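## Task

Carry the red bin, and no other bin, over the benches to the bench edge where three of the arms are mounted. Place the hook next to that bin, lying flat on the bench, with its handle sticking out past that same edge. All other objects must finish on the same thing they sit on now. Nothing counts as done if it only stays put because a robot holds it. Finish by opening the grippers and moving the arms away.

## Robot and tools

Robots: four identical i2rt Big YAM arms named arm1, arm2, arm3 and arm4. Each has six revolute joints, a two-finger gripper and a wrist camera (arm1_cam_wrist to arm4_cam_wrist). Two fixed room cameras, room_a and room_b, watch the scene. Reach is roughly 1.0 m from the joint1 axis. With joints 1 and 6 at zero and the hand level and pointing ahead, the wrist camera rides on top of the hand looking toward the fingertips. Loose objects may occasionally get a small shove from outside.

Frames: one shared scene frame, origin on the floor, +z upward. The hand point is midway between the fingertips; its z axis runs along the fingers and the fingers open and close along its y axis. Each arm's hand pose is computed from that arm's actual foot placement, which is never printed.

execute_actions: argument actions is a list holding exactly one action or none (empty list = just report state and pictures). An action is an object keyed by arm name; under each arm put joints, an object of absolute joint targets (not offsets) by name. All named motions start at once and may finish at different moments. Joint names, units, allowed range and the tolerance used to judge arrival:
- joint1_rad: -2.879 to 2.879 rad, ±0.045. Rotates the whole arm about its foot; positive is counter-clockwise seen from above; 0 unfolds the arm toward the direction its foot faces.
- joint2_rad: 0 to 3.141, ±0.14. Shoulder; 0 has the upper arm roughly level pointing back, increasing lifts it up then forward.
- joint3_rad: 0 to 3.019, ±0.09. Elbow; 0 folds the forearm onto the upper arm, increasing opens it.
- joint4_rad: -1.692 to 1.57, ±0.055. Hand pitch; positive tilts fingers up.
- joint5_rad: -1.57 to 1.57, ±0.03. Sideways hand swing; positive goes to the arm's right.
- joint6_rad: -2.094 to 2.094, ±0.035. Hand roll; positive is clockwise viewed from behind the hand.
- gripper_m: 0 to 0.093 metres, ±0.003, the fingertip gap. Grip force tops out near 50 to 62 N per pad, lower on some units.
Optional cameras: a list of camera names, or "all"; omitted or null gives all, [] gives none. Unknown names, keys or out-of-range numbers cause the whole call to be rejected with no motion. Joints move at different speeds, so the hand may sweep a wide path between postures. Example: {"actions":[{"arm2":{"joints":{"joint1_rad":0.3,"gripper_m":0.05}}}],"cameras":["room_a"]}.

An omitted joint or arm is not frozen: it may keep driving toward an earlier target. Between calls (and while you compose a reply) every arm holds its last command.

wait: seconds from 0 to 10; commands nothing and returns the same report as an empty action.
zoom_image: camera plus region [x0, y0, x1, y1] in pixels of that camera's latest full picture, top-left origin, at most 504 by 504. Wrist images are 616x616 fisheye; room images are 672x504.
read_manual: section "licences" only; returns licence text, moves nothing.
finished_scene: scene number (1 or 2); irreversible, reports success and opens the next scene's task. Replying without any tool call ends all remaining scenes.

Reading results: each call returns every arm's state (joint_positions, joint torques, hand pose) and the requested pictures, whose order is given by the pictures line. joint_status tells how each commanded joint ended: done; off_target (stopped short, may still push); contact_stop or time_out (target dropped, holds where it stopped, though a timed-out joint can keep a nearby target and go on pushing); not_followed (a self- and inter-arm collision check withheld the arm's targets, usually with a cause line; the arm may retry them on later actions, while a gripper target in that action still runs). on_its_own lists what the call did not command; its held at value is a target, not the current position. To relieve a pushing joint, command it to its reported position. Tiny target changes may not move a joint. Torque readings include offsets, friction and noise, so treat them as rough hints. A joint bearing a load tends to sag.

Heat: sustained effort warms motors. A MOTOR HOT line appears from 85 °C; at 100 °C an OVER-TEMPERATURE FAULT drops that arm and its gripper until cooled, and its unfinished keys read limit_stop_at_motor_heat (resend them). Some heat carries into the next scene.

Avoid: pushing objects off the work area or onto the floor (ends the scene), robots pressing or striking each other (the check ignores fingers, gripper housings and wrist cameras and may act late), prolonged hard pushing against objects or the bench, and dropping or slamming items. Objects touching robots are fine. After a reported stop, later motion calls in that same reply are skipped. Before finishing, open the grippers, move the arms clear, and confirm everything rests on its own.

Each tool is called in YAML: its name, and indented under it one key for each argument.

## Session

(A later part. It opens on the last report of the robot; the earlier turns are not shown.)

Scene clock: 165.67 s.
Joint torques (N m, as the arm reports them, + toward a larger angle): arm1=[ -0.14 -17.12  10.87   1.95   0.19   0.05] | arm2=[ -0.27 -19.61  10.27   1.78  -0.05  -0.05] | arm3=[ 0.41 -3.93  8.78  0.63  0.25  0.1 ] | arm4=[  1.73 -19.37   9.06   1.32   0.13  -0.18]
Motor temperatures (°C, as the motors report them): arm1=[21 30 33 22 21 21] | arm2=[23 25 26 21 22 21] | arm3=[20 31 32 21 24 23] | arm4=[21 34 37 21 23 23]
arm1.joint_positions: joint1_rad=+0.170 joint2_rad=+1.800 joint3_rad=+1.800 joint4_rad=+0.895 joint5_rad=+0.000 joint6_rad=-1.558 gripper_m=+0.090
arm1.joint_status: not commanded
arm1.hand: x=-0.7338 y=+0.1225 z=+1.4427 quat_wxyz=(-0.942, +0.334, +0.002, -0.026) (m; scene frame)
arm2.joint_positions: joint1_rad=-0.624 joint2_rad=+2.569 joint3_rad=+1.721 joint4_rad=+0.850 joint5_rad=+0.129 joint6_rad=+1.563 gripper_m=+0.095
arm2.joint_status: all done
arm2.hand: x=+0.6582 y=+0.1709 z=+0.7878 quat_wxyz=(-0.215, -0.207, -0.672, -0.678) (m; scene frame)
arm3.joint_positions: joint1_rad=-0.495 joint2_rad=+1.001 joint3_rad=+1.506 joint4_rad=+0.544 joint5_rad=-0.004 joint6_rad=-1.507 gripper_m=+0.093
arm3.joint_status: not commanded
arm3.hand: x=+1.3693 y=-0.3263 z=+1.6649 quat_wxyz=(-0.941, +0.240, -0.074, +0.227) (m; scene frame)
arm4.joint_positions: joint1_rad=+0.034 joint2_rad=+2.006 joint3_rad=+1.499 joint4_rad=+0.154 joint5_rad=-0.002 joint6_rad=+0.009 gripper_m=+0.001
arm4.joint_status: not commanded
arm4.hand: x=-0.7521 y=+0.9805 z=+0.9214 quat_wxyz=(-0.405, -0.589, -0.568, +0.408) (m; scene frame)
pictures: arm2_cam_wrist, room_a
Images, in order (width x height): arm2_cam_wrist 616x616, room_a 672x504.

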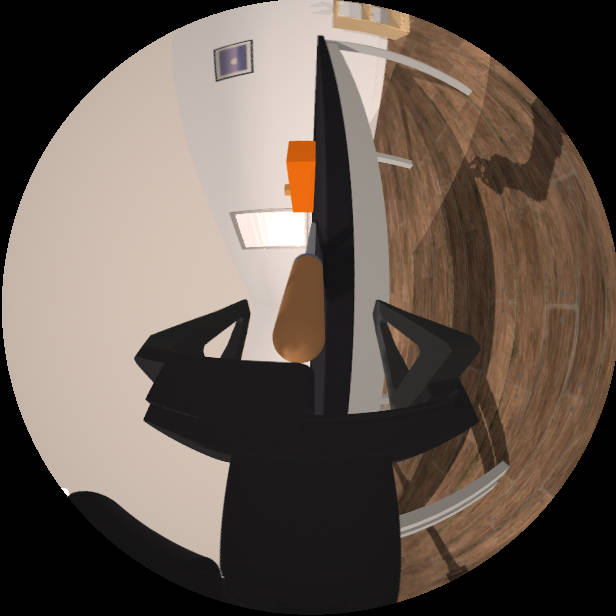

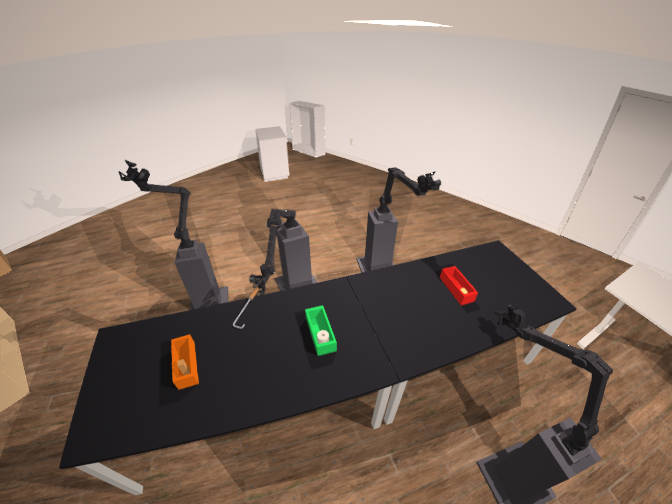

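execute_actions:
  actions:
    - {"arm2":{"joints":{"joint3_rad":1.80,"joint4_rad":0.79}}}
  cameras: []

execute_actions:
  actions:
    - {"arm2":{"joints":{"gripper_m":0}}}
  cameras: ["arm2_cam_wrist"]

execute_actions:
  actions:
    - {"arm2":{"joints":{"joint2_rad":2.35}}}
  cameras: ["arm2_cam_wrist","room_a"]

Scene clock: 171.87 s.
Joint torques (N m, as the arm reports them, + toward a larger angle): arm1=[ -0.14 -17.12  10.89   1.95   0.18   0.05] | arm2=[ -0.41 -19.59  10.43   1.91  -0.09  -0.06] | arm3=[ 0.45 -3.79  8.77  0.68  0.21  0.1 ] | arm4=[  1.7  -19.39   9.07   1.33   0.13  -0.18]
Motor temperatures (°C, as the motors report them): arm1=[21 30 33 22 21 21] | arm2=[23 27 27 21 22 21] | arm3=[20 31 31 21 24 23] | arm4=[21 34 37 21 23 23]
arm1.joint_positions: joint1_rad=+0.170 joint2_rad=+1.800 joint3_rad=+1.800 joint4_rad=+0.895 joint5_rad=+0.000 joint6_rad=-1.558 gripper_m=+0.090
arm1.joint_status: not commanded
arm1.hand: x=-0.7338 y=+0.1225 z=+1.4427 quat_wxyz=(-0.942, +0.334, +0.002, -0.026) (m; scene frame)
arm2.joint_positions: joint1_rad=-0.624 joint2_rad=+2.569 joint3_rad=+1.763 joint4_rad=+0.801 joint5_rad=+0.129 joint6_rad=+1.563 gripper_m=+0.095
arm2.joint_status: all done
arm2.hand: x=+0.6635 y=+0.1812 z=+0.7965 quat_wxyz=(-0.214, -0.208, -0.675, -0.675) (m; scene frame)
arm3.joint_positions: joint1_rad=-0.495 joint2_rad=+1.001 joint3_rad=+1.506 joint4_rad=+0.544 joint5_rad=-0.004 joint6_rad=-1.507 gripper_m=+0.093
arm3.joint_status: not commanded
arm3.hand: x=+1.3693 y=-0.3263 z=+1.6649 quat_wxyz=(-0.941, +0.240, -0.074, +0.227) (m; scene frame)
arm4.joint_positions: joint1_rad=+0.034 joint2_rad=+2.006 joint3_rad=+1.499 joint4_rad=+0.154 joint5_rad=-0.002 joint6_rad=+0.009 gripper_m=+0.001
arm4.joint_status: not commanded
arm4.hand: x=-0.7521 y=+0.9805 z=+0.9214 quat_wxyz=(-0.405, -0.589, -0.568, +0.408) (m; scene frame)
pictures: none
No camera images: the call's "cameras" was empty. Leave "cameras" out to get every camera's image.

Scene clock: 172.60 s.
Joint torques (N m, as the arm reports them, + toward a larger angle): arm1=[ -0.14 -17.12  10.89   1.95   0.19   0.06] | arm2=[ -0.59 -20.39  10.4    2.01  -0.1   -0.06] | arm3=[ 0.37 -3.84  8.81  0.62  0.21  0.1 ] | arm4=[  1.75 -19.35   9.07   1.33   0.13  -0.17]
Motor temperatures (°C, as the motors report them): arm1=[21 30 33 22 21 21] | arm2=[23 27 27 21 22 21] | arm3=[20 30 31 21 24 23] | arm4=[21 34 37 21 23 23]
arm1.joint_positions: joint1_rad=+0.170 joint2_rad=+1.800 joint3_rad=+1.800 joint4_rad=+0.895 joint5_rad=+0.000 joint6_rad=-1.558 gripper_m=+0.090
arm1.joint_status: not commanded
arm1.hand: x=-0.7338 y=+0.1225 z=+1.4427 quat_wxyz=(-0.942, +0.334, +0.002, -0.026) (m; scene frame)
arm2.joint_positions: joint1_rad=-0.624 joint2_rad=+2.570 joint3_rad=+1.763 joint4_rad=+0.796 joint5_rad=+0.129 joint6_rad=+1.563 gripper_m=+0.031
arm2.joint_status: gripper_m off_target (ended at +0.031, target +0.000)
arm2.hand: x=+0.6635 y=+0.1810 z=+0.7947 quat_wxyz=(-0.214, -0.209, -0.676, -0.673) (m; scene frame)
arm3.joint_positions: joint1_rad=-0.495 joint2_rad=+1.001 joint3_rad=+1.506 joint4_rad=+0.544 joint5_rad=-0.004 joint6_rad=-1.507 gripper_m=+0.093
arm3.joint_status: not commanded
arm3.hand: x=+1.3693 y=-0.3263 z=+1.6649 quat_wxyz=(-0.941, +0.240, -0.074, +0.227) (m; scene frame)
arm4.joint_positions: joint1_rad=+0.034 joint2_rad=+2.006 joint3_rad=+1.499 joint4_rad=+0.154 joint5_rad=-0.002 joint6_rad=+0.009 gripper_m=+0.001
arm4.joint_status: not commanded
arm4.hand: x=-0.7521 y=+0.9805 z=+0.9214 quat_wxyz=(-0.405, -0.589, -0.568, +0.408) (m; scene frame)
pictures: arm2_cam_wrist
Images, in order (width x height): arm2_cam_wrist 616x616.

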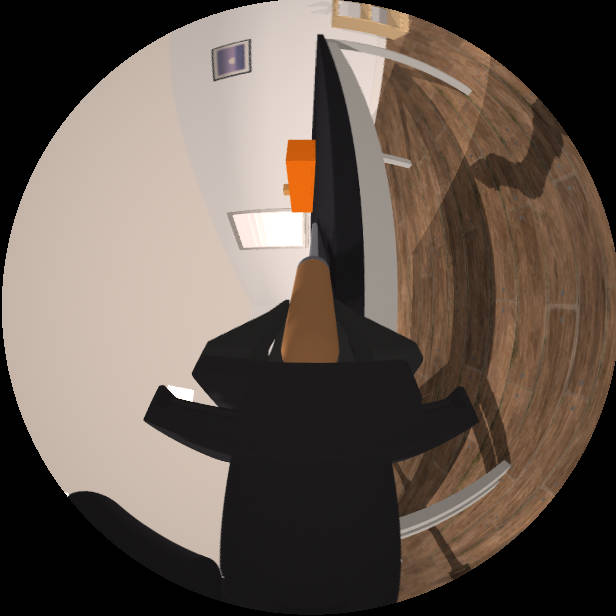

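Scene clock: 174.13 s.
Joint torques (N m, as the arm reports them, + toward a larger angle): arm1=[ -0.15 -17.13  10.89   1.95   0.19   0.05] | arm2=[ -0.45 -23.55  11.39   3.73  -0.13  -0.06] | arm3=[ 0.58 -3.83  8.83  0.66  0.21  0.1 ] | arm4=[  1.74 -19.38   9.07   1.32   0.13  -0.18]
Motor temperatures (°C, as the motors report them): arm1=[21 30 33 22 21 21] | arm2=[23 27 27 21 22 21] | arm3=[20 30 31 21 24 23] | arm4=[21 34 37 21 23 23]
arm1.joint_positions: joint1_rad=+0.170 joint2_rad=+1.800 joint3_rad=+1.800 joint4_rad=+0.895 joint5_rad=+0.000 joint6_rad=-1.558 gripper_m=+0.090
arm1.joint_status: not commanded
arm1.hand: x=-0.7338 y=+0.1225 z=+1.4427 quat_wxyz=(-0.942, +0.334, +0.002, -0.026) (m; scene frame)
arm2.joint_positions: joint1_rad=-0.624 joint2_rad=+2.376 joint3_rad=+1.763 joint4_rad=+0.753 joint5_rad=+0.129 joint6_rad=+1.563 gripper_m=+0.031
arm2.joint_status: all done
arm2.hand: x=+0.6677 y=+0.1894 z=+0.9537 quat_wxyz=(-0.223, -0.199, -0.622, -0.724) (m; scene frame)
arm3.joint_positions: joint1_rad=-0.495 joint2_rad=+1.001 joint3_rad=+1.506 joint4_rad=+0.544 joint5_rad=-0.004 joint6_rad=-1.507 gripper_m=+0.093
arm3.joint_status: not commanded
arm3.hand: x=+1.3693 y=-0.3263 z=+1.6649 quat_wxyz=(-0.941, +0.240, -0.074, +0.227) (m; scene frame)
arm4.joint_positions: joint1_rad=+0.034 joint2_rad=+2.006 joint3_rad=+1.499 joint4_rad=+0.154 joint5_rad=-0.002 joint6_rad=+0.009 gripper_m=+0.001
arm4.joint_status: not commanded
arm4.hand: x=-0.7521 y=+0.9805 z=+0.9214 quat_wxyz=(-0.405, -0.589, -0.568, +0.408) (m; scene frame)
pictures: arm2_cam_wrist, room_a
Images, in order (width x height): arm2_cam_wrist 616x616, room_a 672x504.

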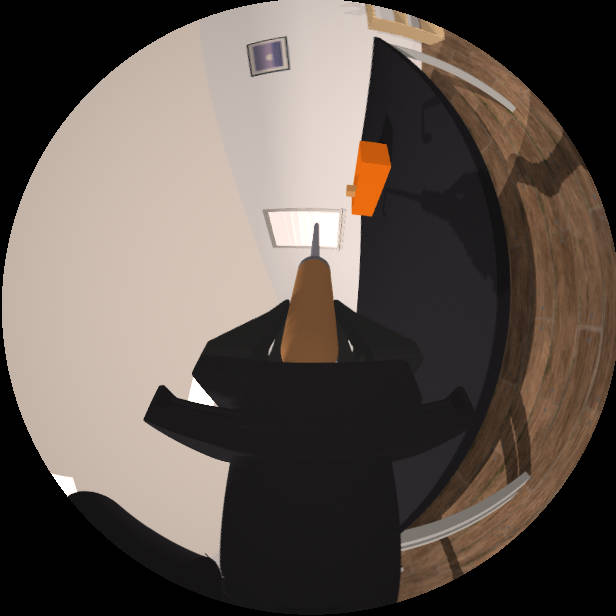

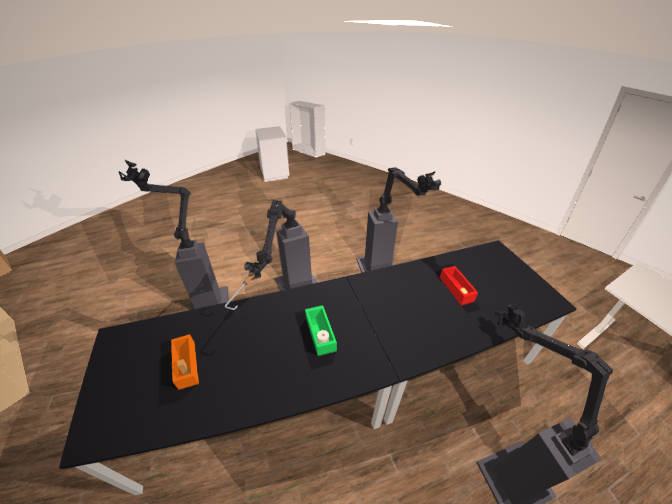

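execute_actions:
  actions:
    - {"arm2":{"joints":{"joint1_rad":0.524,"joint3_rad":2.01,"joint4_rad":0.5,"joint5_rad":0.67}},"arm1":{"joints":{"joint1_rad":0.5,"joint2_rad":1.5,"joint3_rad":1.5,"joint4_rad":0.95,"joint5_rad":-0.8,"joint6_rad":1.57}}}
  cameras: []

execute_actions:
  actions:
    - {"arm2":{"joints":{"joint2_rad":2.60,"joint4_rad":0.72}}}
  cameras: ["arm2_cam_wrist"]

Scene clock: 185.27 s.
Joint torques (N m, as the arm reports them, + toward a larger angle): arm1=[ -0.76 -10.68   9.78   1.88   0.38   0.17] | arm2=[ -1.2  -24.84  14.     2.93  -0.14   0.02] | arm3=[ 0.35 -3.57  8.87  0.63  0.23  0.1 ] | arm4=[  1.72 -19.37   9.07   1.32   0.13  -0.18]
Motor temperatures (°C, as the motors report them): arm1=[21 30 33 22 21 21] | arm2=[23 30 30 22 22 21] | arm3=[20 30 31 21 24 23] | arm4=[21 34 37 21 23 23]
arm1.joint_positions: joint1_rad=+0.503 joint2_rad=+1.477 joint3_rad=+1.510 joint4_rad=+0.940 joint5_rad=-0.797 joint6_rad=+1.558 gripper_m=+0.090
arm1.joint_status: all done
arm1.hand: x=-1.0183 y=-0.1236 z=+1.4571 quat_wxyz=(+0.272, +0.412, -0.197, -0.847) (m; scene frame)
arm2.joint_positions: joint1_rad=+0.526 joint2_rad=+2.389 joint3_rad=+1.947 joint4_rad=+0.479 joint5_rad=+0.669 joint6_rad=+1.558 gripper_m=+0.031
arm2.joint_status: all done
arm2.hand: x=-0.2406 y=+0.1736 z=+0.9749 quat_wxyz=(+0.003, -0.001, -0.694, -0.720) (m; scene frame)
arm3.joint_positions: joint1_rad=-0.495 joint2_rad=+1.001 joint3_rad=+1.506 joint4_rad=+0.544 joint5_rad=-0.004 joint6_rad=-1.507 gripper_m=+0.093
arm3.joint_status: not commanded
arm3.hand: x=+1.3693 y=-0.3263 z=+1.6649 quat_wxyz=(-0.941, +0.240, -0.074, +0.227) (m; scene frame)
arm4.joint_positions: joint1_rad=+0.034 joint2_rad=+2.006 joint3_rad=+1.499 joint4_rad=+0.154 joint5_rad=-0.002 joint6_rad=+0.009 gripper_m=+0.001
arm4.joint_status: not commanded
arm4.hand: x=-0.7521 y=+0.9805 z=+0.9214 quat_wxyz=(-0.405, -0.589, -0.568, +0.408) (m; scene frame)
pictures: none
No camera images: the call's "cameras" was empty. Leave "cameras" out to get every camera's image.

Scene clock: 186.50 s.
Joint torques (N m, as the arm reports them, + toward a larger angle): arm1=[ -0.76 -10.58   9.74   1.89   0.38   0.19] | arm2=[ -1.21 -26.1   11.84   2.89  -0.13  -0.01] | arm3=[ 0.42 -3.78  8.75  0.6   0.22  0.1 ] | arm4=[  1.7  -19.38   9.07   1.32   0.13  -0.18]
Motor temperatures (°C, as the motors report them): arm1=[21 30 33 22 21 21] | arm2=[23 30 31 22 22 21] | arm3=[20 30 31 21 24 23] | arm4=[21 34 37 21 23 23]
arm1.joint_positions: joint1_rad=+0.503 joint2_rad=+1.477 joint3_rad=+1.510 joint4_rad=+0.940 joint5_rad=-0.797 joint6_rad=+1.559 gripper_m=+0.090
arm1.joint_status: not commanded
arm1.hand: x=-1.0183 y=-0.1236 z=+1.4571 quat_wxyz=(+0.272, +0.412, -0.197, -0.847) (m; scene frame)
arm2.joint_positions: joint1_rad=+0.526 joint2_rad=+2.652 joint3_rad=+1.961 joint4_rad=+0.700 joint5_rad=+0.670 joint6_rad=+1.559 gripper_m=+0.031
arm2.joint_status: all done
arm2.hand: x=-0.2350 y=+0.1690 z=+0.7977 quat_wxyz=(-0.003, +0.005, -0.702, -0.712) (m; scene frame)
arm3.joint_positions: joint1_rad=-0.495 joint2_rad=+1.001 joint3_rad=+1.506 joint4_rad=+0.544 joint5_rad=-0.004 joint6_rad=-1.507 gripper_m=+0.093
arm3.joint_status: not commanded
arm3.hand: x=+1.3693 y=-0.3263 z=+1.6649 quat_wxyz=(-0.941, +0.240, -0.074, +0.227) (m; scene frame)
arm4.joint_positions: joint1_rad=+0.034 joint2_rad=+2.006 joint3_rad=+1.499 joint4_rad=+0.154 joint5_rad=-0.002 joint6_rad=+0.009 gripper_m=+0.001
arm4.joint_status: not commanded
arm4.hand: x=-0.7521 y=+0.9805 z=+0.9214 quat_wxyz=(-0.405, -0.589, -0.568, +0.408) (m; scene frame)
pictures: arm2_cam_wrist
Images, in order (width x height): arm2_cam_wrist 616x616.

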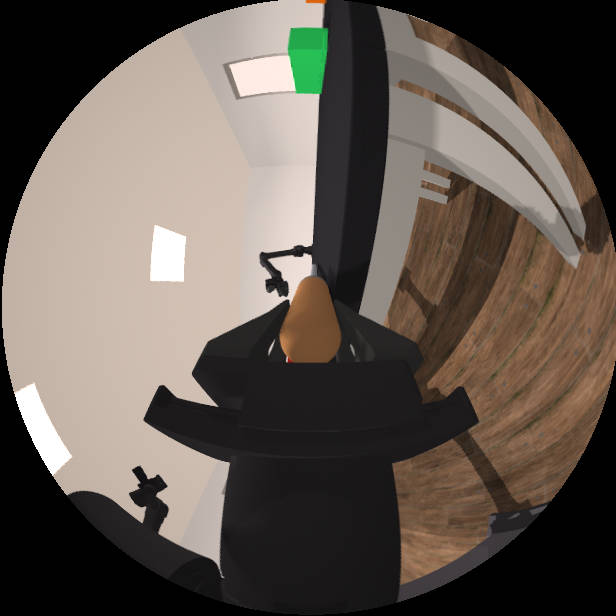

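execute_actions:
  actions:
    - {"arm2":{"joints":{"joint5_rad":1.0,"joint2_rad":2.63}}}
  cameras: []

execute_actions:
  actions:
    - {"arm2":{"joints":{"gripper_m":0.093}}}
  cameras: ["arm2_cam_wrist"]

execute_actions:
  actions:
    - {"arm2":{"joints":{"joint1_rad":0.68}}}
  cameras: []

execute_actions:
  actions:
    - {"arm2":{"joints":{"joint2_rad":1.0}}}
  cameras: []

execute_actions:
  actions:
    - {"arm2":{"joints":{"joint1_rad":-0.4,"joint3_rad":1.5,"joint5_rad":0}},"arm1":{"joints":{"joint1_rad":-0.73,"joint5_rad":-0.86,"joint6_rad":0,"joint3_rad":1.66,"joint4_rad":0.86,"joint2_rad":2.2}}}
  cameras: []

execute_actions:
  actions:
    - {"arm1":{"joints":{"joint2_rad":2.49}}}
  cameras: ["arm1_cam_wrist","room_a"]

Scene clock: 199.43 s.
Joint torques (N m, as the arm reports them, + toward a larger angle): arm1=[ -0.78 -10.58   9.73   1.89   0.38   0.19] | arm2=[ -1.29 -23.65  11.56   2.79  -0.08  -0.01] | arm3=[ 0.28 -3.62  8.85  0.61  0.24  0.1 ] | arm4=[  1.72 -19.37   9.07   1.32   0.13  -0.18]
Motor temperatures (°C, as the motors report them): arm1=[21 29 33 22 21 21] | arm2=[23 32 32 22 22 21] | arm3=[20 29 31 21 24 23] | arm4=[21 35 37 21 23 23]
arm1.joint_positions: joint1_rad=+0.503 joint2_rad=+1.477 joint3_rad=+1.510 joint4_rad=+0.940 joint5_rad=-0.797 joint6_rad=+1.559 gripper_m=+0.090
arm1.joint_status: not commanded
arm1.hand: x=-1.0183 y=-0.1236 z=+1.4571 quat_wxyz=(+0.272, +0.412, -0.197, -0.847) (m; scene frame)
arm2.joint_positions: joint1_rad=+0.526 joint2_rad=+2.652 joint3_rad=+1.961 joint4_rad=+0.700 joint5_rad=+0.999 joint6_rad=+1.558 gripper_m=+0.031
arm2.joint_status: all done
arm2.hand: x=-0.1795 y=+0.1600 z=+0.7975 quat_wxyz=(-0.119, -0.111, -0.694, -0.702) (m; scene frame)
arm3.joint_positions: joint1_rad=-0.495 joint2_rad=+1.001 joint3_rad=+1.506 joint4_rad=+0.544 joint5_rad=-0.004 joint6_rad=-1.507 gripper_m=+0.093
arm3.joint_status: not commanded
arm3.hand: x=+1.3693 y=-0.3263 z=+1.6649 quat_wxyz=(-0.941, +0.240, -0.074, +0.227) (m; scene frame)
arm4.joint_positions: joint1_rad=+0.034 joint2_rad=+2.006 joint3_rad=+1.499 joint4_rad=+0.154 joint5_rad=-0.002 joint6_rad=+0.009 gripper_m=+0.001
arm4.joint_status: not commanded
arm4.hand: x=-0.7521 y=+0.9805 z=+0.9214 quat_wxyz=(-0.405, -0.589, -0.568, +0.408) (m; scene frame)
pictures: none
No camera images: the call's "cameras" was empty. Leave "cameras" out to get every camera's image.

Scene clock: 200.30 s.
Joint torques (N m, as the arm reports them, + toward a larger angle): arm1=[ -0.77 -10.57   9.74   1.89   0.37   0.19] | arm2=[ -1.09 -22.47  11.21   2.48  -0.1   -0.07] | arm3=[ 0.5  -3.75  8.77  0.57  0.2   0.11] | arm4=[  1.7  -19.38   9.07   1.32   0.13  -0.18]
Motor temperatures (°C, as the motors report them): arm1=[21 29 33 22 21 21] | arm2=[23 32 32 22 22 21] | arm3=[20 29 31 21 24 23] | arm4=[21 35 37 21 23 23]
arm1.joint_positions: joint1_rad=+0.503 joint2_rad=+1.477 joint3_rad=+1.510 joint4_rad=+0.940 joint5_rad=-0.797 joint6_rad=+1.559 gripper_m=+0.090
arm1.joint_status: not commanded
arm1.hand: x=-1.0183 y=-0.1236 z=+1.4571 quat_wxyz=(+0.272, +0.412, -0.197, -0.847) (m; scene frame)
arm2.joint_positions: joint1_rad=+0.526 joint2_rad=+2.630 joint3_rad=+1.967 joint4_rad=+0.706 joint5_rad=+0.999 joint6_rad=+1.562 gripper_m=+0.093
arm2.joint_status: all done
arm2.hand: x=-0.1821 y=+0.1630 z=+0.8202 quat_wxyz=(-0.108, -0.122, -0.685, -0.710) (m; scene frame)
arm3.joint_positions: joint1_rad=-0.495 joint2_rad=+1.001 joint3_rad=+1.506 joint4_rad=+0.544 joint5_rad=-0.004 joint6_rad=-1.507 gripper_m=+0.093
arm3.joint_status: not commanded
arm3.hand: x=+1.3693 y=-0.3263 z=+1.6649 quat_wxyz=(-0.941, +0.240, -0.074, +0.227) (m; scene frame)
arm4.joint_positions: joint1_rad=+0.034 joint2_rad=+2.006 joint3_rad=+1.499 joint4_rad=+0.154 joint5_rad=-0.002 joint6_rad=+0.009 gripper_m=+0.001
arm4.joint_status: not commanded
arm4.hand: x=-0.7521 y=+0.9805 z=+0.9214 quat_wxyz=(-0.405, -0.589, -0.568, +0.408) (m; scene frame)
pictures: arm2_cam_wrist
Images, in order (width x height): arm2_cam_wrist 616x616.

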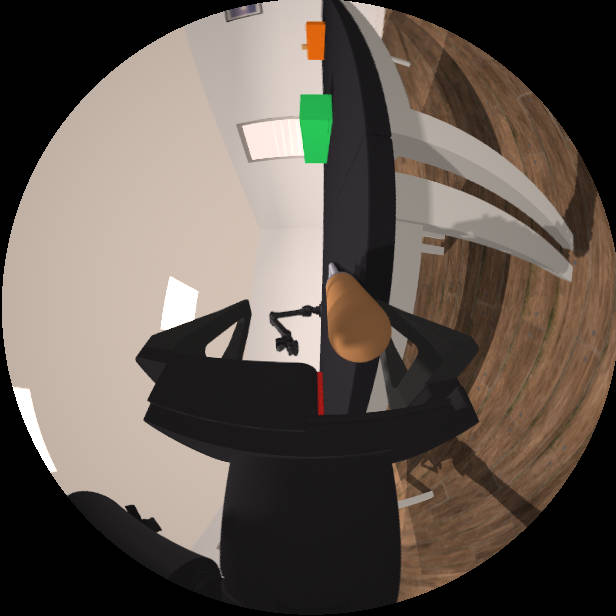

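Scene clock: 201.67 s.
Joint torques (N m, as the arm reports them, + toward a larger angle): arm1=[ -0.78 -10.57   9.74   1.89   0.37   0.19] | arm2=[ -1.08 -22.21  11.3    2.42  -0.11  -0.06] | arm3=[ 0.3  -3.4   8.86  0.54  0.23  0.09] | arm4=[  1.71 -19.39   9.07   1.32   0.13  -0.17]
Motor temperatures (°C, as the motors report them): arm1=[21 29 33 22 21 21] | arm2=[23 32 32 22 22 21] | arm3=[20 29 31 21 24 23] | arm4=[21 35 37 21 23 23]
arm1.joint_positions: joint1_rad=+0.503 joint2_rad=+1.477 joint3_rad=+1.510 joint4_rad=+0.940 joint5_rad=-0.797 joint6_rad=+1.559 gripper_m=+0.090
arm1.joint_status: not commanded
arm1.hand: x=-1.0183 y=-0.1236 z=+1.4571 quat_wxyz=(+0.272, +0.412, -0.197, -0.847) (m; scene frame)
arm2.joint_positions: joint1_rad=+0.682 joint2_rad=+2.630 joint3_rad=+1.967 joint4_rad=+0.706 joint5_rad=+0.999 joint6_rad=+1.562 gripper_m=+0.093
arm2.joint_status: all done
arm2.hand: x=-0.2945 y=+0.0890 z=+0.8191 quat_wxyz=(-0.053, -0.068, -0.692, -0.716) (m; scene frame)
arm3.joint_positions: joint1_rad=-0.495 joint2_rad=+1.001 joint3_rad=+1.506 joint4_rad=+0.544 joint5_rad=-0.004 joint6_rad=-1.507 gripper_m=+0.093
arm3.joint_status: not commanded
arm3.hand: x=+1.3693 y=-0.3263 z=+1.6649 quat_wxyz=(-0.941, +0.240, -0.074, +0.227) (m; scene frame)
arm4.joint_positions: joint1_rad=+0.034 joint2_rad=+2.006 joint3_rad=+1.499 joint4_rad=+0.154 joint5_rad=-0.002 joint6_rad=+0.009 gripper_m=+0.001
arm4.joint_status: not commanded
arm4.hand: x=-0.7521 y=+0.9805 z=+0.9214 quat_wxyz=(-0.405, -0.589, -0.568, +0.408) (m; scene frame)
pictures: none
No camera images: the call's "cameras" was empty. Leave "cameras" out to get every camera's image.

Scene clock: 204.27 s.
Joint torques (N m, as the arm reports them, + toward a larger angle): arm1=[ -0.73 -10.6    9.74   1.89   0.38   0.19] | arm2=[-0.82  1.47  4.18 -0.25 -0.65  0.06] | arm3=[ 0.42 -3.77  8.81  0.63  0.22  0.09] | arm4=[  1.72 -19.36   9.07   1.32   0.13  -0.17]
Motor temperatures (°C, as the motors report them): arm1=[21 29 33 22 21 21] | arm2=[23 32 31 21 22 21] | arm3=[20 29 31 21 24 23] | arm4=[21 35 37 21 23 23]
arm1.joint_positions: joint1_rad=+0.503 joint2_rad=+1.477 joint3_rad=+1.510 joint4_rad=+0.940 joint5_rad=-0.797 joint6_rad=+1.559 gripper_m=+0.090
arm1.joint_status: not commanded
arm1.hand: x=-1.0183 y=-0.1236 z=+1.4571 quat_wxyz=(+0.272, +0.412, -0.197, -0.847) (m; scene frame)
arm2.joint_positions: joint1_rad=+0.682 joint2_rad=+1.000 joint3_rad=+2.008 joint4_rad=+0.723 joint5_rad=+0.997 joint6_rad=+1.565 gripper_m=+0.093
arm2.joint_status: all done
arm2.hand: x=+0.2908 y=-0.4605 z=+1.7630 quat_wxyz=(+0.386, -0.461, -0.127, -0.789) (m; scene frame)
arm3.joint_positions: joint1_rad=-0.495 joint2_rad=+1.001 joint3_rad=+1.506 joint4_rad=+0.544 joint5_rad=-0.004 joint6_rad=-1.507 gripper_m=+0.093
arm3.joint_status: not commanded
arm3.hand: x=+1.3693 y=-0.3263 z=+1.6649 quat_wxyz=(-0.941, +0.240, -0.074, +0.227) (m; scene frame)
arm4.joint_positions: joint1_rad=+0.034 joint2_rad=+2.006 joint3_rad=+1.499 joint4_rad=+0.154 joint5_rad=-0.002 joint6_rad=+0.009 gripper_m=+0.001
arm4.joint_status: not commanded
arm4.hand: x=-0.7521 y=+0.9805 z=+0.9214 quat_wxyz=(-0.405, -0.589, -0.568, +0.408) (m; scene frame)
pictures: none
No camera images: the call's "cameras" was empty. Leave "cameras" out to get every camera's image.

Scene clock: 206.43 s.
Joint torques (N m, as the arm reports them, + toward a larger angle): arm1=[ -1.72 -21.82  11.2    2.41   0.2    0.03] | arm2=[-1.46 -2.09  8.27  0.82 -0.29  0.  ] | arm3=[ 0.48 -3.89  8.82  0.65  0.2   0.1 ] | arm4=[  1.67 -19.37   9.07   1.32   0.13  -0.18]
Motor temperatures (°C, as the motors report them): arm1=[21 29 33 22 21 21] | arm2=[23 31 30 21 22 21] | arm3=[20 29 31 21 24 23] | arm4=[21 35 37 21 23 23]
arm1.joint_positions: joint1_rad=-0.721 joint2_rad=+2.209 joint3_rad=+1.646 joint4_rad=+0.857 joint5_rad=-0.858 joint6_rad=+0.012 gripper_m=+0.090
arm1.joint_status: all done
arm1.hand: x=-0.1898 y=+0.0377 z=+1.0082 quat_wxyz=(-0.590, +0.501, -0.396, -0.493) (m; scene frame)
arm2.joint_positions: joint1_rad=-0.391 joint2_rad=+0.994 joint3_rad=+1.491 joint4_rad=+0.719 joint5_rad=+0.003 joint6_rad=+1.565 gripper_m=+0.093
arm2.joint_status: all done
arm2.hand: x=+0.3036 y=-0.3174 z=+1.6880 quat_wxyz=(-0.124, -0.020, -0.171, -0.977) (m; scene frame)
arm3.joint_positions: joint1_rad=-0.495 joint2_rad=+1.001 joint3_rad=+1.506 joint4_rad=+0.544 joint5_rad=-0.004 joint6_rad=-1.507 gripper_m=+0.093
arm3.joint_status: not commanded
arm3.hand: x=+1.3693 y=-0.3263 z=+1.6649 quat_wxyz=(-0.941, +0.240, -0.074, +0.227) (m; scene frame)
arm4.joint_positions: joint1_rad=+0.034 joint2_rad=+2.006 joint3_rad=+1.499 joint4_rad=+0.154 joint5_rad=-0.002 joint6_rad=+0.009 gripper_m=+0.001
arm4.joint_status: not commanded
arm4.hand: x=-0.7521 y=+0.9805 z=+0.9214 quat_wxyz=(-0.405, -0.589, -0.568, +0.408) (m; scene frame)
pictures: none
No camera images: the call's "cameras" was empty. Leave "cameras" out to get every camera's image.

Scene clock: 207.73 s.
Joint torques (N m, as the arm reports them, + toward a larger angle): arm1=[ -1.36 -23.48   9.44   2.5    0.03  -0.01] | arm2=[-1.67 -2.36  8.48  0.82 -0.29 -0.01] | arm3=[ 0.26 -3.9   8.8   0.62  0.22  0.1 ] | arm4=[  1.72 -19.4    9.07   1.33   0.13  -0.18]
Motor temperatures (°C, as the motors report them): arm1=[21 29 33 22 21 21] | arm2=[23 31 30 21 22 21] | arm3=[20 29 31 21 24 23] | arm4=[21 35 37 21 23 23]
arm1.joint_positions: joint1_rad=-0.721 joint2_rad=+2.507 joint3_rad=+1.646 joint4_rad=+0.857 joint5_rad=-0.859 joint6_rad=+0.011 gripper_m=+0.090
arm1.joint_status: all done
arm1.hand: x=-0.1923 y=+0.0356 z=+0.7732 quat_wxyz=(-0.490, +0.499, -0.506, -0.505) (m; scene frame)
arm2.joint_positions: joint1_rad=-0.391 joint2_rad=+0.994 joint3_rad=+1.491 joint4_rad=+0.719 joint5_rad=+0.003 joint6_rad=+1.565 gripper_m=+0.093
arm2.joint_status: not commanded
arm2.hand: x=+0.3036 y=-0.3174 z=+1.6880 quat_wxyz=(-0.124, -0.020, -0.171, -0.977) (m; scene frame)
arm3.joint_positions: joint1_rad=-0.495 joint2_rad=+1.001 joint3_rad=+1.506 joint4_rad=+0.544 joint5_rad=-0.004 joint6_rad=-1.507 gripper_m=+0.093
arm3.joint_status: not commanded
arm3.hand: x=+1.3693 y=-0.3263 z=+1.6649 quat_wxyz=(-0.941, +0.240, -0.074, +0.227) (m; scene frame)
arm4.joint_positions: joint1_rad=+0.034 joint2_rad=+2.006 joint3_rad=+1.499 joint4_rad=+0.154 joint5_rad=-0.002 joint6_rad=+0.009 gripper_m=+0.001
arm4.joint_status: not commanded
arm4.hand: x=-0.7521 y=+0.9805 z=+0.9214 quat_wxyz=(-0.405, -0.589, -0.568, +0.408) (m; scene frame)
pictures: arm1_cam_wrist, room_a
Images, in order (width x height): arm1_cam_wrist 616x616, room_a 672x504.

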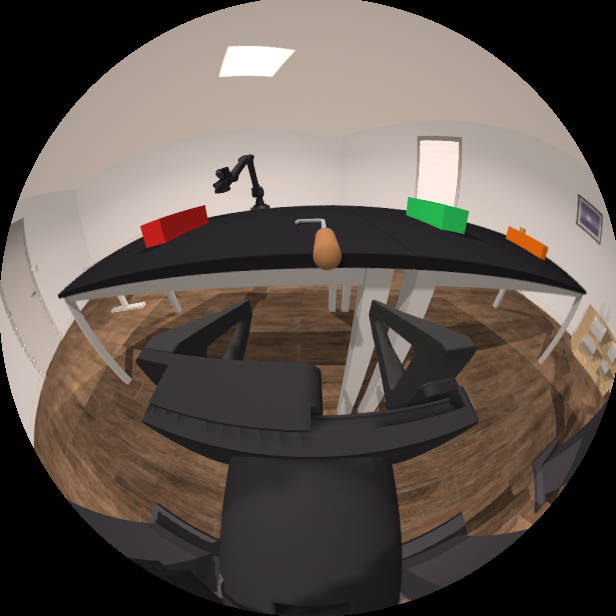

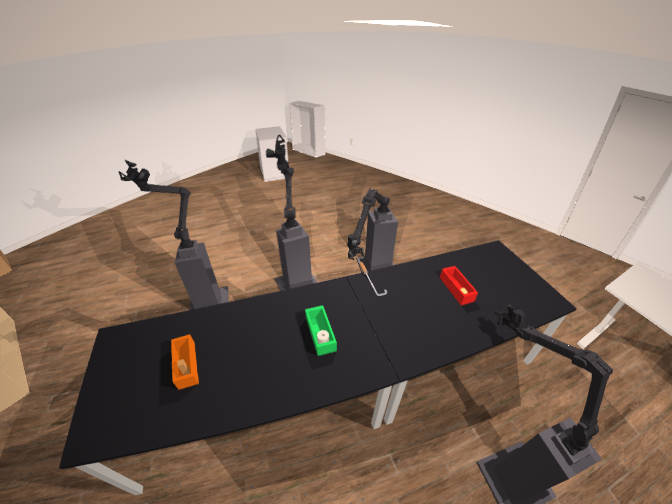

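execute_actions:
  actions:
    - {"arm1":{"joints":{"joint1_rad":-0.79,"joint5_rad":-0.68,"joint6_rad":1.58,"joint3_rad":2.18,"joint4_rad":0.566,"joint2_rad":2.72}}}
  cameras: ["arm1_cam_wrist"]

Scene clock: 217.03 s.
Joint torques (N m, as the arm reports them, + toward a larger angle): arm1=[  0.01 -24.6   13.45   2.12   0.12   0.17] | arm2=[-1.72 -1.43  8.37  0.77 -0.3   0.02] | arm3=[ 0.39 -3.78  8.81  0.57  0.21  0.11] | arm4=[  1.71 -19.37   9.06   1.32   0.13  -0.18]
Motor temperatures (°C, as the motors report them): arm1=[21 31 34 22 21 21] | arm2=[23 28 29 21 22 21] | arm3=[20 29 31 21 24 23] | arm4=[21 35 37 21 23 23]
arm1.joint_positions: joint1_rad=-0.799 joint2_rad=+2.714 joint3_rad=+2.143 joint4_rad=+0.578 joint5_rad=-0.681 joint6_rad=+1.568 gripper_m=+0.090
arm1.joint_status: all done
arm1.hand: x=-0.0348 y=+0.0486 z=+0.7834 quat_wxyz=(-0.088, -0.087, -0.702, -0.701) (m; scene frame)
arm2.joint_positions: joint1_rad=-0.391 joint2_rad=+0.994 joint3_rad=+1.491 joint4_rad=+0.719 joint5_rad=+0.003 joint6_rad=+1.565 gripper_m=+0.093
arm2.joint_status: not commanded
arm2.hand: x=+0.3036 y=-0.3174 z=+1.6880 quat_wxyz=(-0.124, -0.020, -0.171, -0.977) (m; scene frame)
arm3.joint_positions: joint1_rad=-0.495 joint2_rad=+1.001 joint3_rad=+1.506 joint4_rad=+0.544 joint5_rad=-0.004 joint6_rad=-1.507 gripper_m=+0.093
arm3.joint_status: not commanded
arm3.hand: x=+1.3693 y=-0.3263 z=+1.6649 quat_wxyz=(-0.941, +0.240, -0.074, +0.227) (m; scene frame)
arm4.joint_positions: joint1_rad=+0.034 joint2_rad=+2.006 joint3_rad=+1.499 joint4_rad=+0.154 joint5_rad=-0.002 joint6_rad=+0.009 gripper_m=+0.001
arm4.joint_status: not commanded
arm4.hand: x=-0.7521 y=+0.9805 z=+0.9214 quat_wxyz=(-0.405, -0.589, -0.568, +0.408) (m; scene frame)
pictures: arm1_cam_wrist
Images, in order (width x height): arm1_cam_wrist 616x616.

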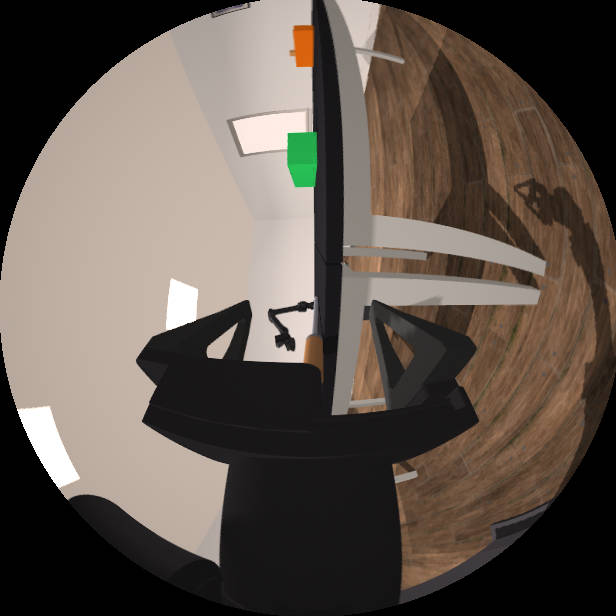

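execute_actions:
  actions:
    - {"arm1":{"joints":{"joint1_rad":-0.602}}}
  cameras: ["arm1_cam_wrist"]

execute_actions:
  actions:
    - {"arm1":{"joints":{"gripper_m":0}}}
  cameras: ["arm1_cam_wrist"]

Scene clock: 222.67 s.
Joint torques (N m, as the arm reports them, + toward a larger angle): arm1=[ -0.44 -25.03  13.46   2.11   0.06   0.15] | arm2=[-1.47 -2.26  8.49  0.66 -0.28 -0.01] | arm3=[ 0.35 -3.78  8.8   0.66  0.21  0.1 ] | arm4=[  1.75 -19.37   9.08   1.33   0.13  -0.17]
Motor temperatures (°C, as the motors report them): arm1=[21 32 35 22 21 21] | arm2=[23 27 29 21 22 21] | arm3=[20 29 31 21 24 23] | arm4=[21 35 38 21 23 23]
arm1.joint_positions: joint1_rad=-0.606 joint2_rad=+2.713 joint3_rad=+2.143 joint4_rad=+0.578 joint5_rad=-0.679 joint6_rad=+1.568 gripper_m=+0.090
arm1.joint_status: all done
arm1.hand: x=-0.1694 y=+0.1661 z=+0.7845 quat_wxyz=(-0.021, -0.020, -0.707, -0.707) (m; scene frame)
arm2.joint_positions: joint1_rad=-0.391 joint2_rad=+0.994 joint3_rad=+1.491 joint4_rad=+0.719 joint5_rad=+0.003 joint6_rad=+1.565 gripper_m=+0.093
arm2.joint_status: not commanded
arm2.hand: x=+0.3036 y=-0.3174 z=+1.6880 quat_wxyz=(-0.124, -0.020, -0.171, -0.977) (m; scene frame)
arm3.joint_positions: joint1_rad=-0.495 joint2_rad=+1.001 joint3_rad=+1.506 joint4_rad=+0.544 joint5_rad=-0.004 joint6_rad=-1.507 gripper_m=+0.093
arm3.joint_status: not commanded
arm3.hand: x=+1.3693 y=-0.3263 z=+1.6649 quat_wxyz=(-0.941, +0.240, -0.074, +0.227) (m; scene frame)
arm4.joint_positions: joint1_rad=+0.034 joint2_rad=+2.006 joint3_rad=+1.499 joint4_rad=+0.154 joint5_rad=-0.002 joint6_rad=+0.009 gripper_m=+0.001
arm4.joint_status: not commanded
arm4.hand: x=-0.7521 y=+0.9805 z=+0.9214 quat_wxyz=(-0.405, -0.589, -0.568, +0.408) (m; scene frame)
pictures: arm1_cam_wrist
Images, in order (width x height): arm1_cam_wrist 616x616.

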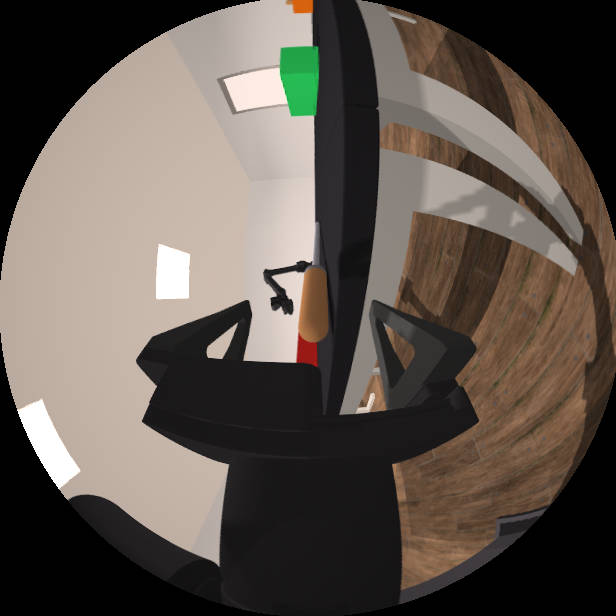

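Scene clock: 223.37 s.
Joint torques (N m, as the arm reports them, + toward a larger angle): arm1=[  0.14 -24.68  13.48   2.13   0.06   0.14] | arm2=[-1.22 -2.13  8.29  0.67 -0.29 -0.02] | arm3=[ 0.3  -3.65  8.86  0.56  0.21  0.12] | arm4=[  1.71 -19.36   9.07   1.32   0.13  -0.18]
Motor temperatures (°C, as the motors report them): arm1=[21 33 35 22 21 21] | arm2=[23 27 29 21 22 21] | arm3=[20 29 31 21 24 23] | arm4=[21 35 38 21 23 23]
arm1.joint_positions: joint1_rad=-0.606 joint2_rad=+2.713 joint3_rad=+2.143 joint4_rad=+0.578 joint5_rad=-0.679 joint6_rad=+1.569 gripper_m=+0.001
arm1.joint_status: all done
joint sent to its limit — the command would take arm1.gripper_m past its lower limit, so that joint was sent only as far as its limit.
arm1.hand: x=-0.1694 y=+0.1661 z=+0.7845 quat_wxyz=(-0.021, -0.020, -0.707, -0.707) (m; scene frame)
arm2.joint_positions: joint1_rad=-0.391 joint2_rad=+0.994 joint3_rad=+1.491 joint4_rad=+0.719 joint5_rad=+0.003 joint6_rad=+1.565 gripper_m=+0.093
arm2.joint_status: not commanded
arm2.hand: x=+0.3036 y=-0.3174 z=+1.6880 quat_wxyz=(-0.124, -0.020, -0.171, -0.977) (m; scene frame)
arm3.joint_positions: joint1_rad=-0.495 joint2_rad=+1.001 joint3_rad=+1.506 joint4_rad=+0.544 joint5_rad=-0.004 joint6_rad=-1.507 gripper_m=+0.093
arm3.joint_status: not commanded
arm3.hand: x=+1.3693 y=-0.3263 z=+1.6649 quat_wxyz=(-0.941, +0.240, -0.074, +0.227) (m; scene frame)
arm4.joint_positions: joint1_rad=+0.034 joint2_rad=+2.006 joint3_rad=+1.499 joint4_rad=+0.154 joint5_rad=-0.002 joint6_rad=+0.009 gripper_m=+0.001
arm4.joint_status: not commanded
arm4.hand: x=-0.7521 y=+0.9805 z=+0.9214 quat_wxyz=(-0.405, -0.589, -0.568, +0.408) (m; scene frame)
pictures: arm1_cam_wrist
Images, in order (width x height): arm1_cam_wrist 616x616.

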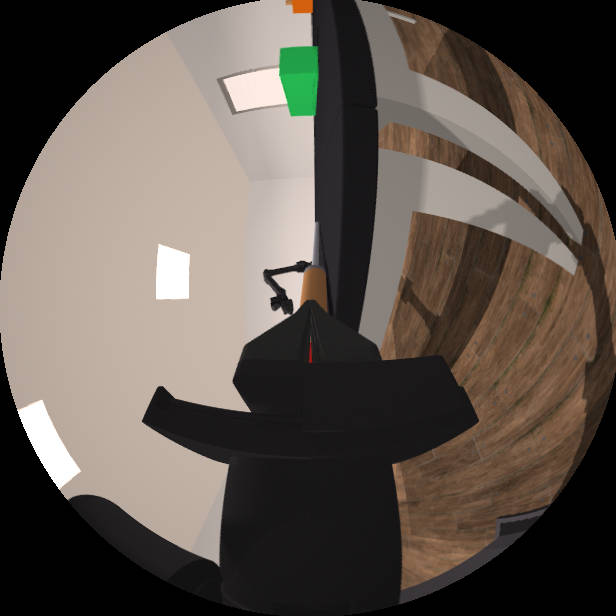

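execute_actions:
  actions:
    - {"arm1":{"joints":{"gripper_m":0.093}}}
  cameras: []

execute_actions:
  actions:
    - {"arm1":{"joints":{"joint1_rad":-0.535,"joint5_rad":-0.62}}}
  cameras: ["arm1_cam_wrist","room_a"]

zoom_image:
  camera: "room_a"
  region: [320,230,420,310]

Scene clock: 230.37 s.
Joint torques (N m, as the arm reports them, + toward a larger angle): arm1=[ -0.32 -24.68  13.48   2.12   0.06   0.14] | arm2=[-1.38 -2.16  8.37  0.68 -0.26 -0.01] | arm3=[ 0.32 -3.73  8.83  0.62  0.21  0.09] | arm4=[  1.72 -19.41   9.07   1.33   0.13  -0.18]
Motor temperatures (°C, as the motors report them): arm1=[21 34 36 22 21 21] | arm2=[23 27 29 21 22 21] | arm3=[20 29 31 21 24 23] | arm4=[21 35 38 21 23 23]
arm1.joint_positions: joint1_rad=-0.606 joint2_rad=+2.713 joint3_rad=+2.143 joint4_rad=+0.578 joint5_rad=-0.679 joint6_rad=+1.569 gripper_m=+0.093
arm1.joint_status: all done
arm1.hand: x=-0.1694 y=+0.1661 z=+0.7845 quat_wxyz=(-0.020, -0.020, -0.707, -0.707) (m; scene frame)
arm2.joint_positions: joint1_rad=-0.391 joint2_rad=+0.994 joint3_rad=+1.491 joint4_rad=+0.719 joint5_rad=+0.003 joint6_rad=+1.565 gripper_m=+0.093
arm2.joint_status: not commanded
arm2.hand: x=+0.3036 y=-0.3174 z=+1.6880 quat_wxyz=(-0.124, -0.020, -0.171, -0.977) (m; scene frame)
arm3.joint_positions: joint1_rad=-0.495 joint2_rad=+1.001 joint3_rad=+1.506 joint4_rad=+0.544 joint5_rad=-0.004 joint6_rad=-1.507 gripper_m=+0.093
arm3.joint_status: not commanded
arm3.hand: x=+1.3693 y=-0.3263 z=+1.6649 quat_wxyz=(-0.941, +0.240, -0.074, +0.227) (m; scene frame)
arm4.joint_positions: joint1_rad=+0.034 joint2_rad=+2.006 joint3_rad=+1.499 joint4_rad=+0.154 joint5_rad=-0.002 joint6_rad=+0.009 gripper_m=+0.001
arm4.joint_status: not commanded
arm4.hand: x=-0.7521 y=+0.9805 z=+0.9214 quat_wxyz=(-0.405, -0.589, -0.568, +0.408) (m; scene frame)
pictures: none
No camera images: the call's "cameras" was empty. Leave "cameras" out to get every camera's image.

Scene clock: 231.17 s.
Joint torques (N m, as the arm reports them, + toward a larger angle): arm1=[  1.77 -24.64  13.46   2.15   0.02   0.15] | arm2=[-1.39 -2.04  8.36  0.79 -0.3  -0.01] | arm3=[ 0.36 -3.45  8.89  0.61  0.22  0.11] | arm4=[  1.74 -19.37   9.07   1.33   0.13  -0.18]
Motor temperatures (°C, as the motors report them): arm1=[21 34 36 22 21 21] | arm2=[23 27 29 21 22 21] | arm3=[20 29 31 21 24 23] | arm4=[21 35 38 21 23 23]
arm1.joint_positions: joint1_rad=-0.561 joint2_rad=+2.713 joint3_rad=+2.143 joint4_rad=+0.577 joint5_rad=-0.618 joint6_rad=+1.568 gripper_m=+0.093
arm1.joint_status: all done
arm1.hand: x=-0.1937 y=+0.1894 z=+0.7842 quat_wxyz=(-0.026, -0.026, -0.707, -0.706) (m; scene frame)
arm2.joint_positions: joint1_rad=-0.391 joint2_rad=+0.994 joint3_rad=+1.491 joint4_rad=+0.719 joint5_rad=+0.003 joint6_rad=+1.565 gripper_m=+0.093
arm2.joint_status: not commanded
arm2.hand: x=+0.3036 y=-0.3174 z=+1.6880 quat_wxyz=(-0.124, -0.020, -0.171, -0.977) (m; scene frame)
arm3.joint_positions: joint1_rad=-0.495 joint2_rad=+1.001 joint3_rad=+1.506 joint4_rad=+0.544 joint5_rad=-0.004 joint6_rad=-1.507 gripper_m=+0.093
arm3.joint_status: not commanded
arm3.hand: x=+1.3693 y=-0.3263 z=+1.6649 quat_wxyz=(-0.941, +0.240, -0.074, +0.227) (m; scene frame)
arm4.joint_positions: joint1_rad=+0.034 joint2_rad=+2.006 joint3_rad=+1.499 joint4_rad=+0.154 joint5_rad=-0.002 joint6_rad=+0.009 gripper_m=+0.001
arm4.joint_status: not commanded
arm4.hand: x=-0.7521 y=+0.9805 z=+0.9214 quat_wxyz=(-0.405, -0.589, -0.568, +0.408) (m; scene frame)
pictures: arm1_cam_wrist, room_a
Images, in order (width x height): arm1_cam_wrist 616x616, room_a 672x504.

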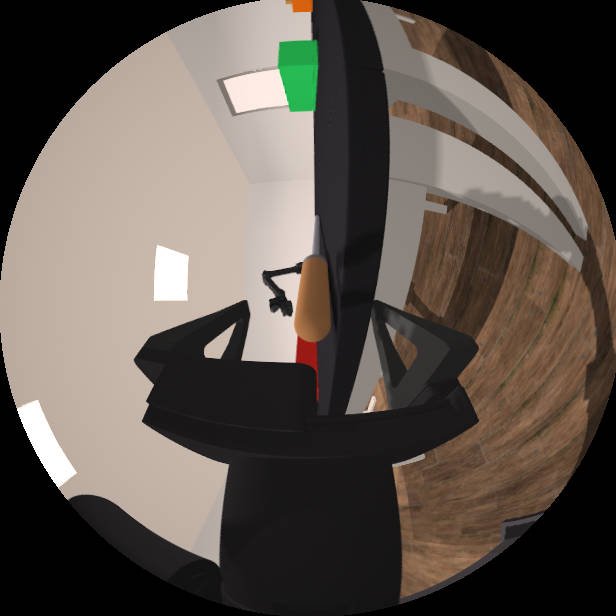

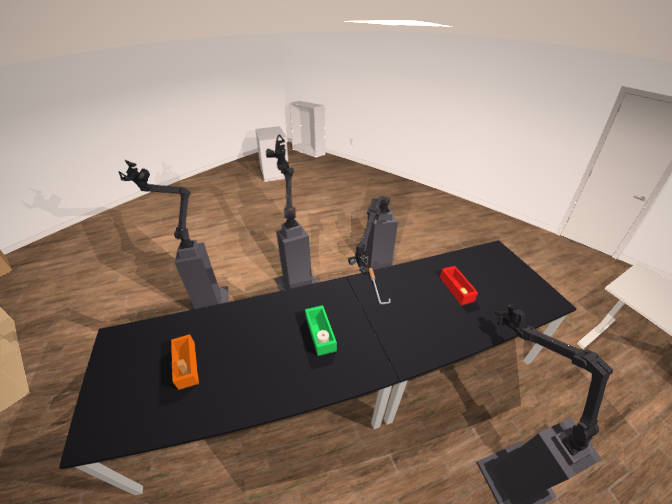

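Region (320, 230, 420, 310) of room_a's 672x504 image, scaled by 5.040, with more detail than that image has; it fills the top 403 rows of this view, and the rest is white.

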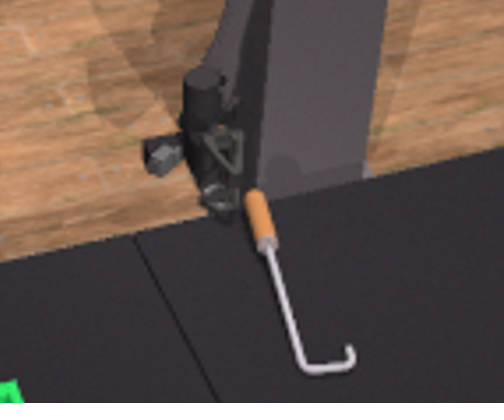

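execute_actions:
  actions:
    - {"arm1":{"joints":{"joint1_rad":-0.64}}}
  cameras: []

execute_actions:
  actions:
    - {"arm1":{"joints":{"joint2_rad":2.45,"joint6_rad":0}}}
  cameras: []

execute_actions:
  actions:
    - {"arm1":{"joints":{"joint1_rad":-0.47,"joint4_rad":0.0,"joint5_rad":-0.25,"joint2_rad":2.5}}}
  cameras: ["arm1_cam_wrist"]

Scene clock: 242.13 s.
Joint torques (N m, as the arm reports them, + toward a larger angle): arm1=[ -0.13 -24.83  13.5    2.18   0.06   0.15] | arm2=[-1.45 -2.01  8.43  0.82 -0.28 -0.01] | arm3=[ 0.47 -3.79  8.81  0.7   0.22  0.1 ] | arm4=[  1.72 -19.34   9.06   1.32   0.13  -0.17]
Motor temperatures (°C, as the motors report them): arm1=[21 35 37 22 21 21] | arm2=[23 26 29 21 22 21] | arm3=[20 29 31 21 24 23] | arm4=[21 36 38 21 23 23]
arm1.joint_positions: joint1_rad=-0.647 joint2_rad=+2.713 joint3_rad=+2.143 joint4_rad=+0.577 joint5_rad=-0.619 joint6_rad=+1.568 gripper_m=+0.093
arm1.joint_status: all done
arm1.hand: x=-0.1285 y=+0.1419 z=+0.7841 quat_wxyz=(-0.056, -0.056, -0.705, -0.704) (m; scene frame)
arm2.joint_positions: joint1_rad=-0.391 joint2_rad=+0.994 joint3_rad=+1.491 joint4_rad=+0.719 joint5_rad=+0.003 joint6_rad=+1.565 gripper_m=+0.093
arm2.joint_status: not commanded
arm2.hand: x=+0.3036 y=-0.3174 z=+1.6880 quat_wxyz=(-0.124, -0.020, -0.171, -0.977) (m; scene frame)
arm3.joint_positions: joint1_rad=-0.495 joint2_rad=+1.001 joint3_rad=+1.506 joint4_rad=+0.544 joint5_rad=-0.004 joint6_rad=-1.507 gripper_m=+0.093
arm3.joint_status: not commanded
arm3.hand: x=+1.3693 y=-0.3263 z=+1.6649 quat_wxyz=(-0.941, +0.240, -0.074, +0.227) (m; scene frame)
arm4.joint_positions: joint1_rad=+0.034 joint2_rad=+2.006 joint3_rad=+1.499 joint4_rad=+0.154 joint5_rad=-0.002 joint6_rad=+0.009 gripper_m=+0.001
arm4.joint_status: not commanded
arm4.hand: x=-0.7521 y=+0.9805 z=+0.9214 quat_wxyz=(-0.405, -0.589, -0.568, +0.408) (m; scene frame)
pictures: none
No camera images: the call's "cameras" was empty. Leave "cameras" out to get every camera's image.

Scene clock: 244.30 s.
Joint torques (N m, as the arm reports them, + toward a larger angle): arm1=[ -0.06 -22.04  12.53   2.08   0.19   0.06] | arm2=[-1.55 -1.79  8.46  0.69 -0.25  0.  ] | arm3=[ 0.47 -3.62  8.88  0.61  0.21  0.1 ] | arm4=[  1.75 -19.38   9.06   1.33   0.13  -0.18]
Motor temperatures (°C, as the motors report them): arm1=[21 35 37 22 21 21] | arm2=[23 26 29 21 22 21] | arm3=[20 29 31 21 24 23] | arm4=[21 36 38 21 23 23]
arm1.joint_positions: joint1_rad=-0.647 joint2_rad=+2.418 joint3_rad=+2.165 joint4_rad=+0.573 joint5_rad=-0.619 joint6_rad=+0.012 gripper_m=+0.093
arm1.joint_status: all done
arm1.hand: x=-0.1310 y=+0.1390 z=+1.0643 quat_wxyz=(-0.637, +0.441, -0.425, -0.467) (m; scene frame)
arm2.joint_positions: joint1_rad=-0.391 joint2_rad=+0.994 joint3_rad=+1.491 joint4_rad=+0.719 joint5_rad=+0.003 joint6_rad=+1.565 gripper_m=+0.093
arm2.joint_status: not commanded
arm2.hand: x=+0.3036 y=-0.3174 z=+1.6880 quat_wxyz=(-0.124, -0.020, -0.171, -0.977) (m; scene frame)
arm3.joint_positions: joint1_rad=-0.495 joint2_rad=+1.001 joint3_rad=+1.506 joint4_rad=+0.544 joint5_rad=-0.004 joint6_rad=-1.507 gripper_m=+0.093
arm3.joint_status: not commanded
arm3.hand: x=+1.3693 y=-0.3263 z=+1.6649 quat_wxyz=(-0.941, +0.240, -0.074, +0.227) (m; scene frame)
arm4.joint_positions: joint1_rad=+0.034 joint2_rad=+2.006 joint3_rad=+1.499 joint4_rad=+0.154 joint5_rad=-0.002 joint6_rad=+0.009 gripper_m=+0.001
arm4.joint_status: not commanded
arm4.hand: x=-0.7521 y=+0.9805 z=+0.9214 quat_wxyz=(-0.405, -0.589, -0.568, +0.408) (m; scene frame)
pictures: none
No camera images: the call's "cameras" was empty. Leave "cameras" out to get every camera's image.

Scene clock: 245.83 s.
Joint torques (N m, as the arm reports them, + toward a larger angle): arm1=[ -0.01 -23.39  12.65   2.01   0.09   0.  ] | arm2=[-1.02 -2.12  8.49  0.79 -0.25  0.  ] | arm3=[ 0.4  -3.49  8.82  0.6   0.22  0.11] | arm4=[  1.71 -19.34   9.07   1.32   0.13  -0.17]
Motor temperatures (°C, as the motors report them): arm1=[21 35 37 22 21 21] | arm2=[23 26 29 21 22 21] | arm3=[20 29 31 21 24 23] | arm4=[21 36 38 21 23 23]
arm1.joint_positions: joint1_rad=-0.477 joint2_rad=+2.471 joint3_rad=+2.165 joint4_rad=+0.018 joint5_rad=-0.251 joint6_rad=+0.010 gripper_m=+0.093
arm1.joint_status: all done
arm1.hand: x=-0.1986 y=+0.2186 z=+0.8917 quat_wxyz=(-0.474, +0.432, -0.675, -0.366) (m; scene frame)
arm2.joint_positions: joint1_rad=-0.391 joint2_rad=+0.994 joint3_rad=+1.491 joint4_rad=+0.719 joint5_rad=+0.003 joint6_rad=+1.565 gripper_m=+0.093
arm2.joint_status: not commanded
arm2.hand: x=+0.3036 y=-0.3174 z=+1.6880 quat_wxyz=(-0.124, -0.020, -0.171, -0.977) (m; scene frame)
arm3.joint_positions: joint1_rad=-0.495 joint2_rad=+1.001 joint3_rad=+1.506 joint4_rad=+0.544 joint5_rad=-0.004 joint6_rad=-1.507 gripper_m=+0.093
arm3.joint_status: not commanded
arm3.hand: x=+1.3693 y=-0.3263 z=+1.6649 quat_wxyz=(-0.941, +0.240, -0.074, +0.227) (m; scene frame)
arm4.joint_positions: joint1_rad=+0.034 joint2_rad=+2.006 joint3_rad=+1.499 joint4_rad=+0.154 joint5_rad=-0.002 joint6_rad=+0.009 gripper_m=+0.001
arm4.joint_status: not commanded
arm4.hand: x=-0.7521 y=+0.9805 z=+0.9214 quat_wxyz=(-0.405, -0.589, -0.568, +0.408) (m; scene frame)
pictures: arm1_cam_wrist
Images, in order (width x height): arm1_cam_wrist 616x616.

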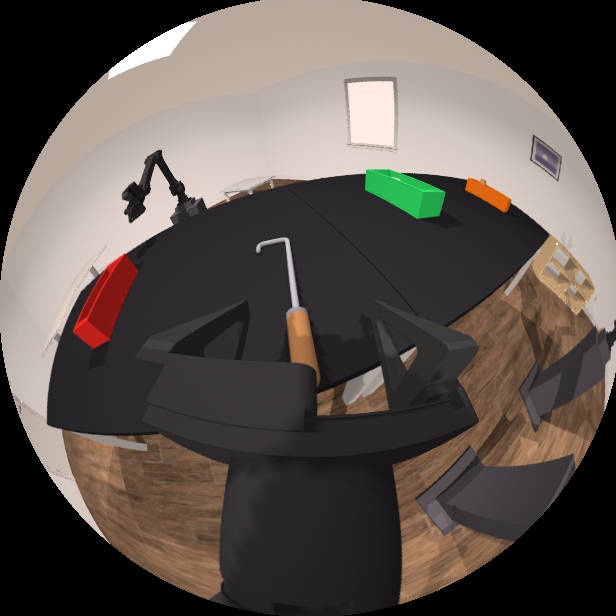

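execute_actions:
  actions:
    - {"arm1":{"joints":{"joint6_rad":-0.1,"joint2_rad":2.59}}}
  cameras: ["arm1_cam_wrist"]

Scene clock: 251.00 s.
Joint torques (N m, as the arm reports them, + toward a larger angle): arm1=[ -0.07 -25.04  12.34   2.31   0.07  -0.01] | arm2=[-1.44 -2.07  8.49  0.84 -0.28 -0.01] | arm3=[ 0.58 -4.02  8.84  0.58  0.2   0.1 ] | arm4=[  1.7  -19.38   9.07   1.33   0.13  -0.18]
Motor temperatures (°C, as the motors report them): arm1=[21 35 37 22 21 21] | arm2=[23 25 29 21 22 21] | arm3=[20 28 31 21 24 23] | arm4=[21 36 38 21 23 23]
arm1.joint_positions: joint1_rad=-0.477 joint2_rad=+2.579 joint3_rad=+2.165 joint4_rad=+0.012 joint5_rad=-0.251 joint6_rad=-0.089 gripper_m=+0.093
arm1.joint_status: all done
arm1.hand: x=-0.2028 y=+0.2129 z=+0.7902 quat_wxyz=(-0.448, +0.476, -0.683, -0.326) (m; scene frame)
arm2.joint_positions: joint1_rad=-0.391 joint2_rad=+0.994 joint3_rad=+1.491 joint4_rad=+0.719 joint5_rad=+0.003 joint6_rad=+1.565 gripper_m=+0.093
arm2.joint_status: not commanded
arm2.hand: x=+0.3036 y=-0.3174 z=+1.6880 quat_wxyz=(-0.124, -0.020, -0.171, -0.977) (m; scene frame)
arm3.joint_positions: joint1_rad=-0.495 joint2_rad=+1.001 joint3_rad=+1.506 joint4_rad=+0.544 joint5_rad=-0.004 joint6_rad=-1.507 gripper_m=+0.093
arm3.joint_status: not commanded
arm3.hand: x=+1.3693 y=-0.3263 z=+1.6649 quat_wxyz=(-0.941, +0.240, -0.074, +0.227) (m; scene frame)
arm4.joint_positions: joint1_rad=+0.034 joint2_rad=+2.006 joint3_rad=+1.499 joint4_rad=+0.154 joint5_rad=-0.002 joint6_rad=+0.009 gripper_m=+0.001
arm4.joint_status: not commanded
arm4.hand: x=-0.7521 y=+0.9805 z=+0.9214 quat_wxyz=(-0.405, -0.589, -0.568, +0.408) (m; scene frame)
pictures: arm1_cam_wrist
Images, in order (width x height): arm1_cam_wrist 616x616.

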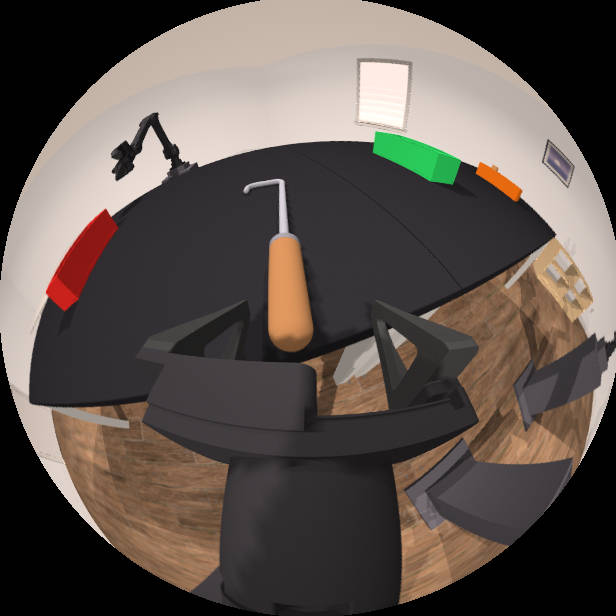

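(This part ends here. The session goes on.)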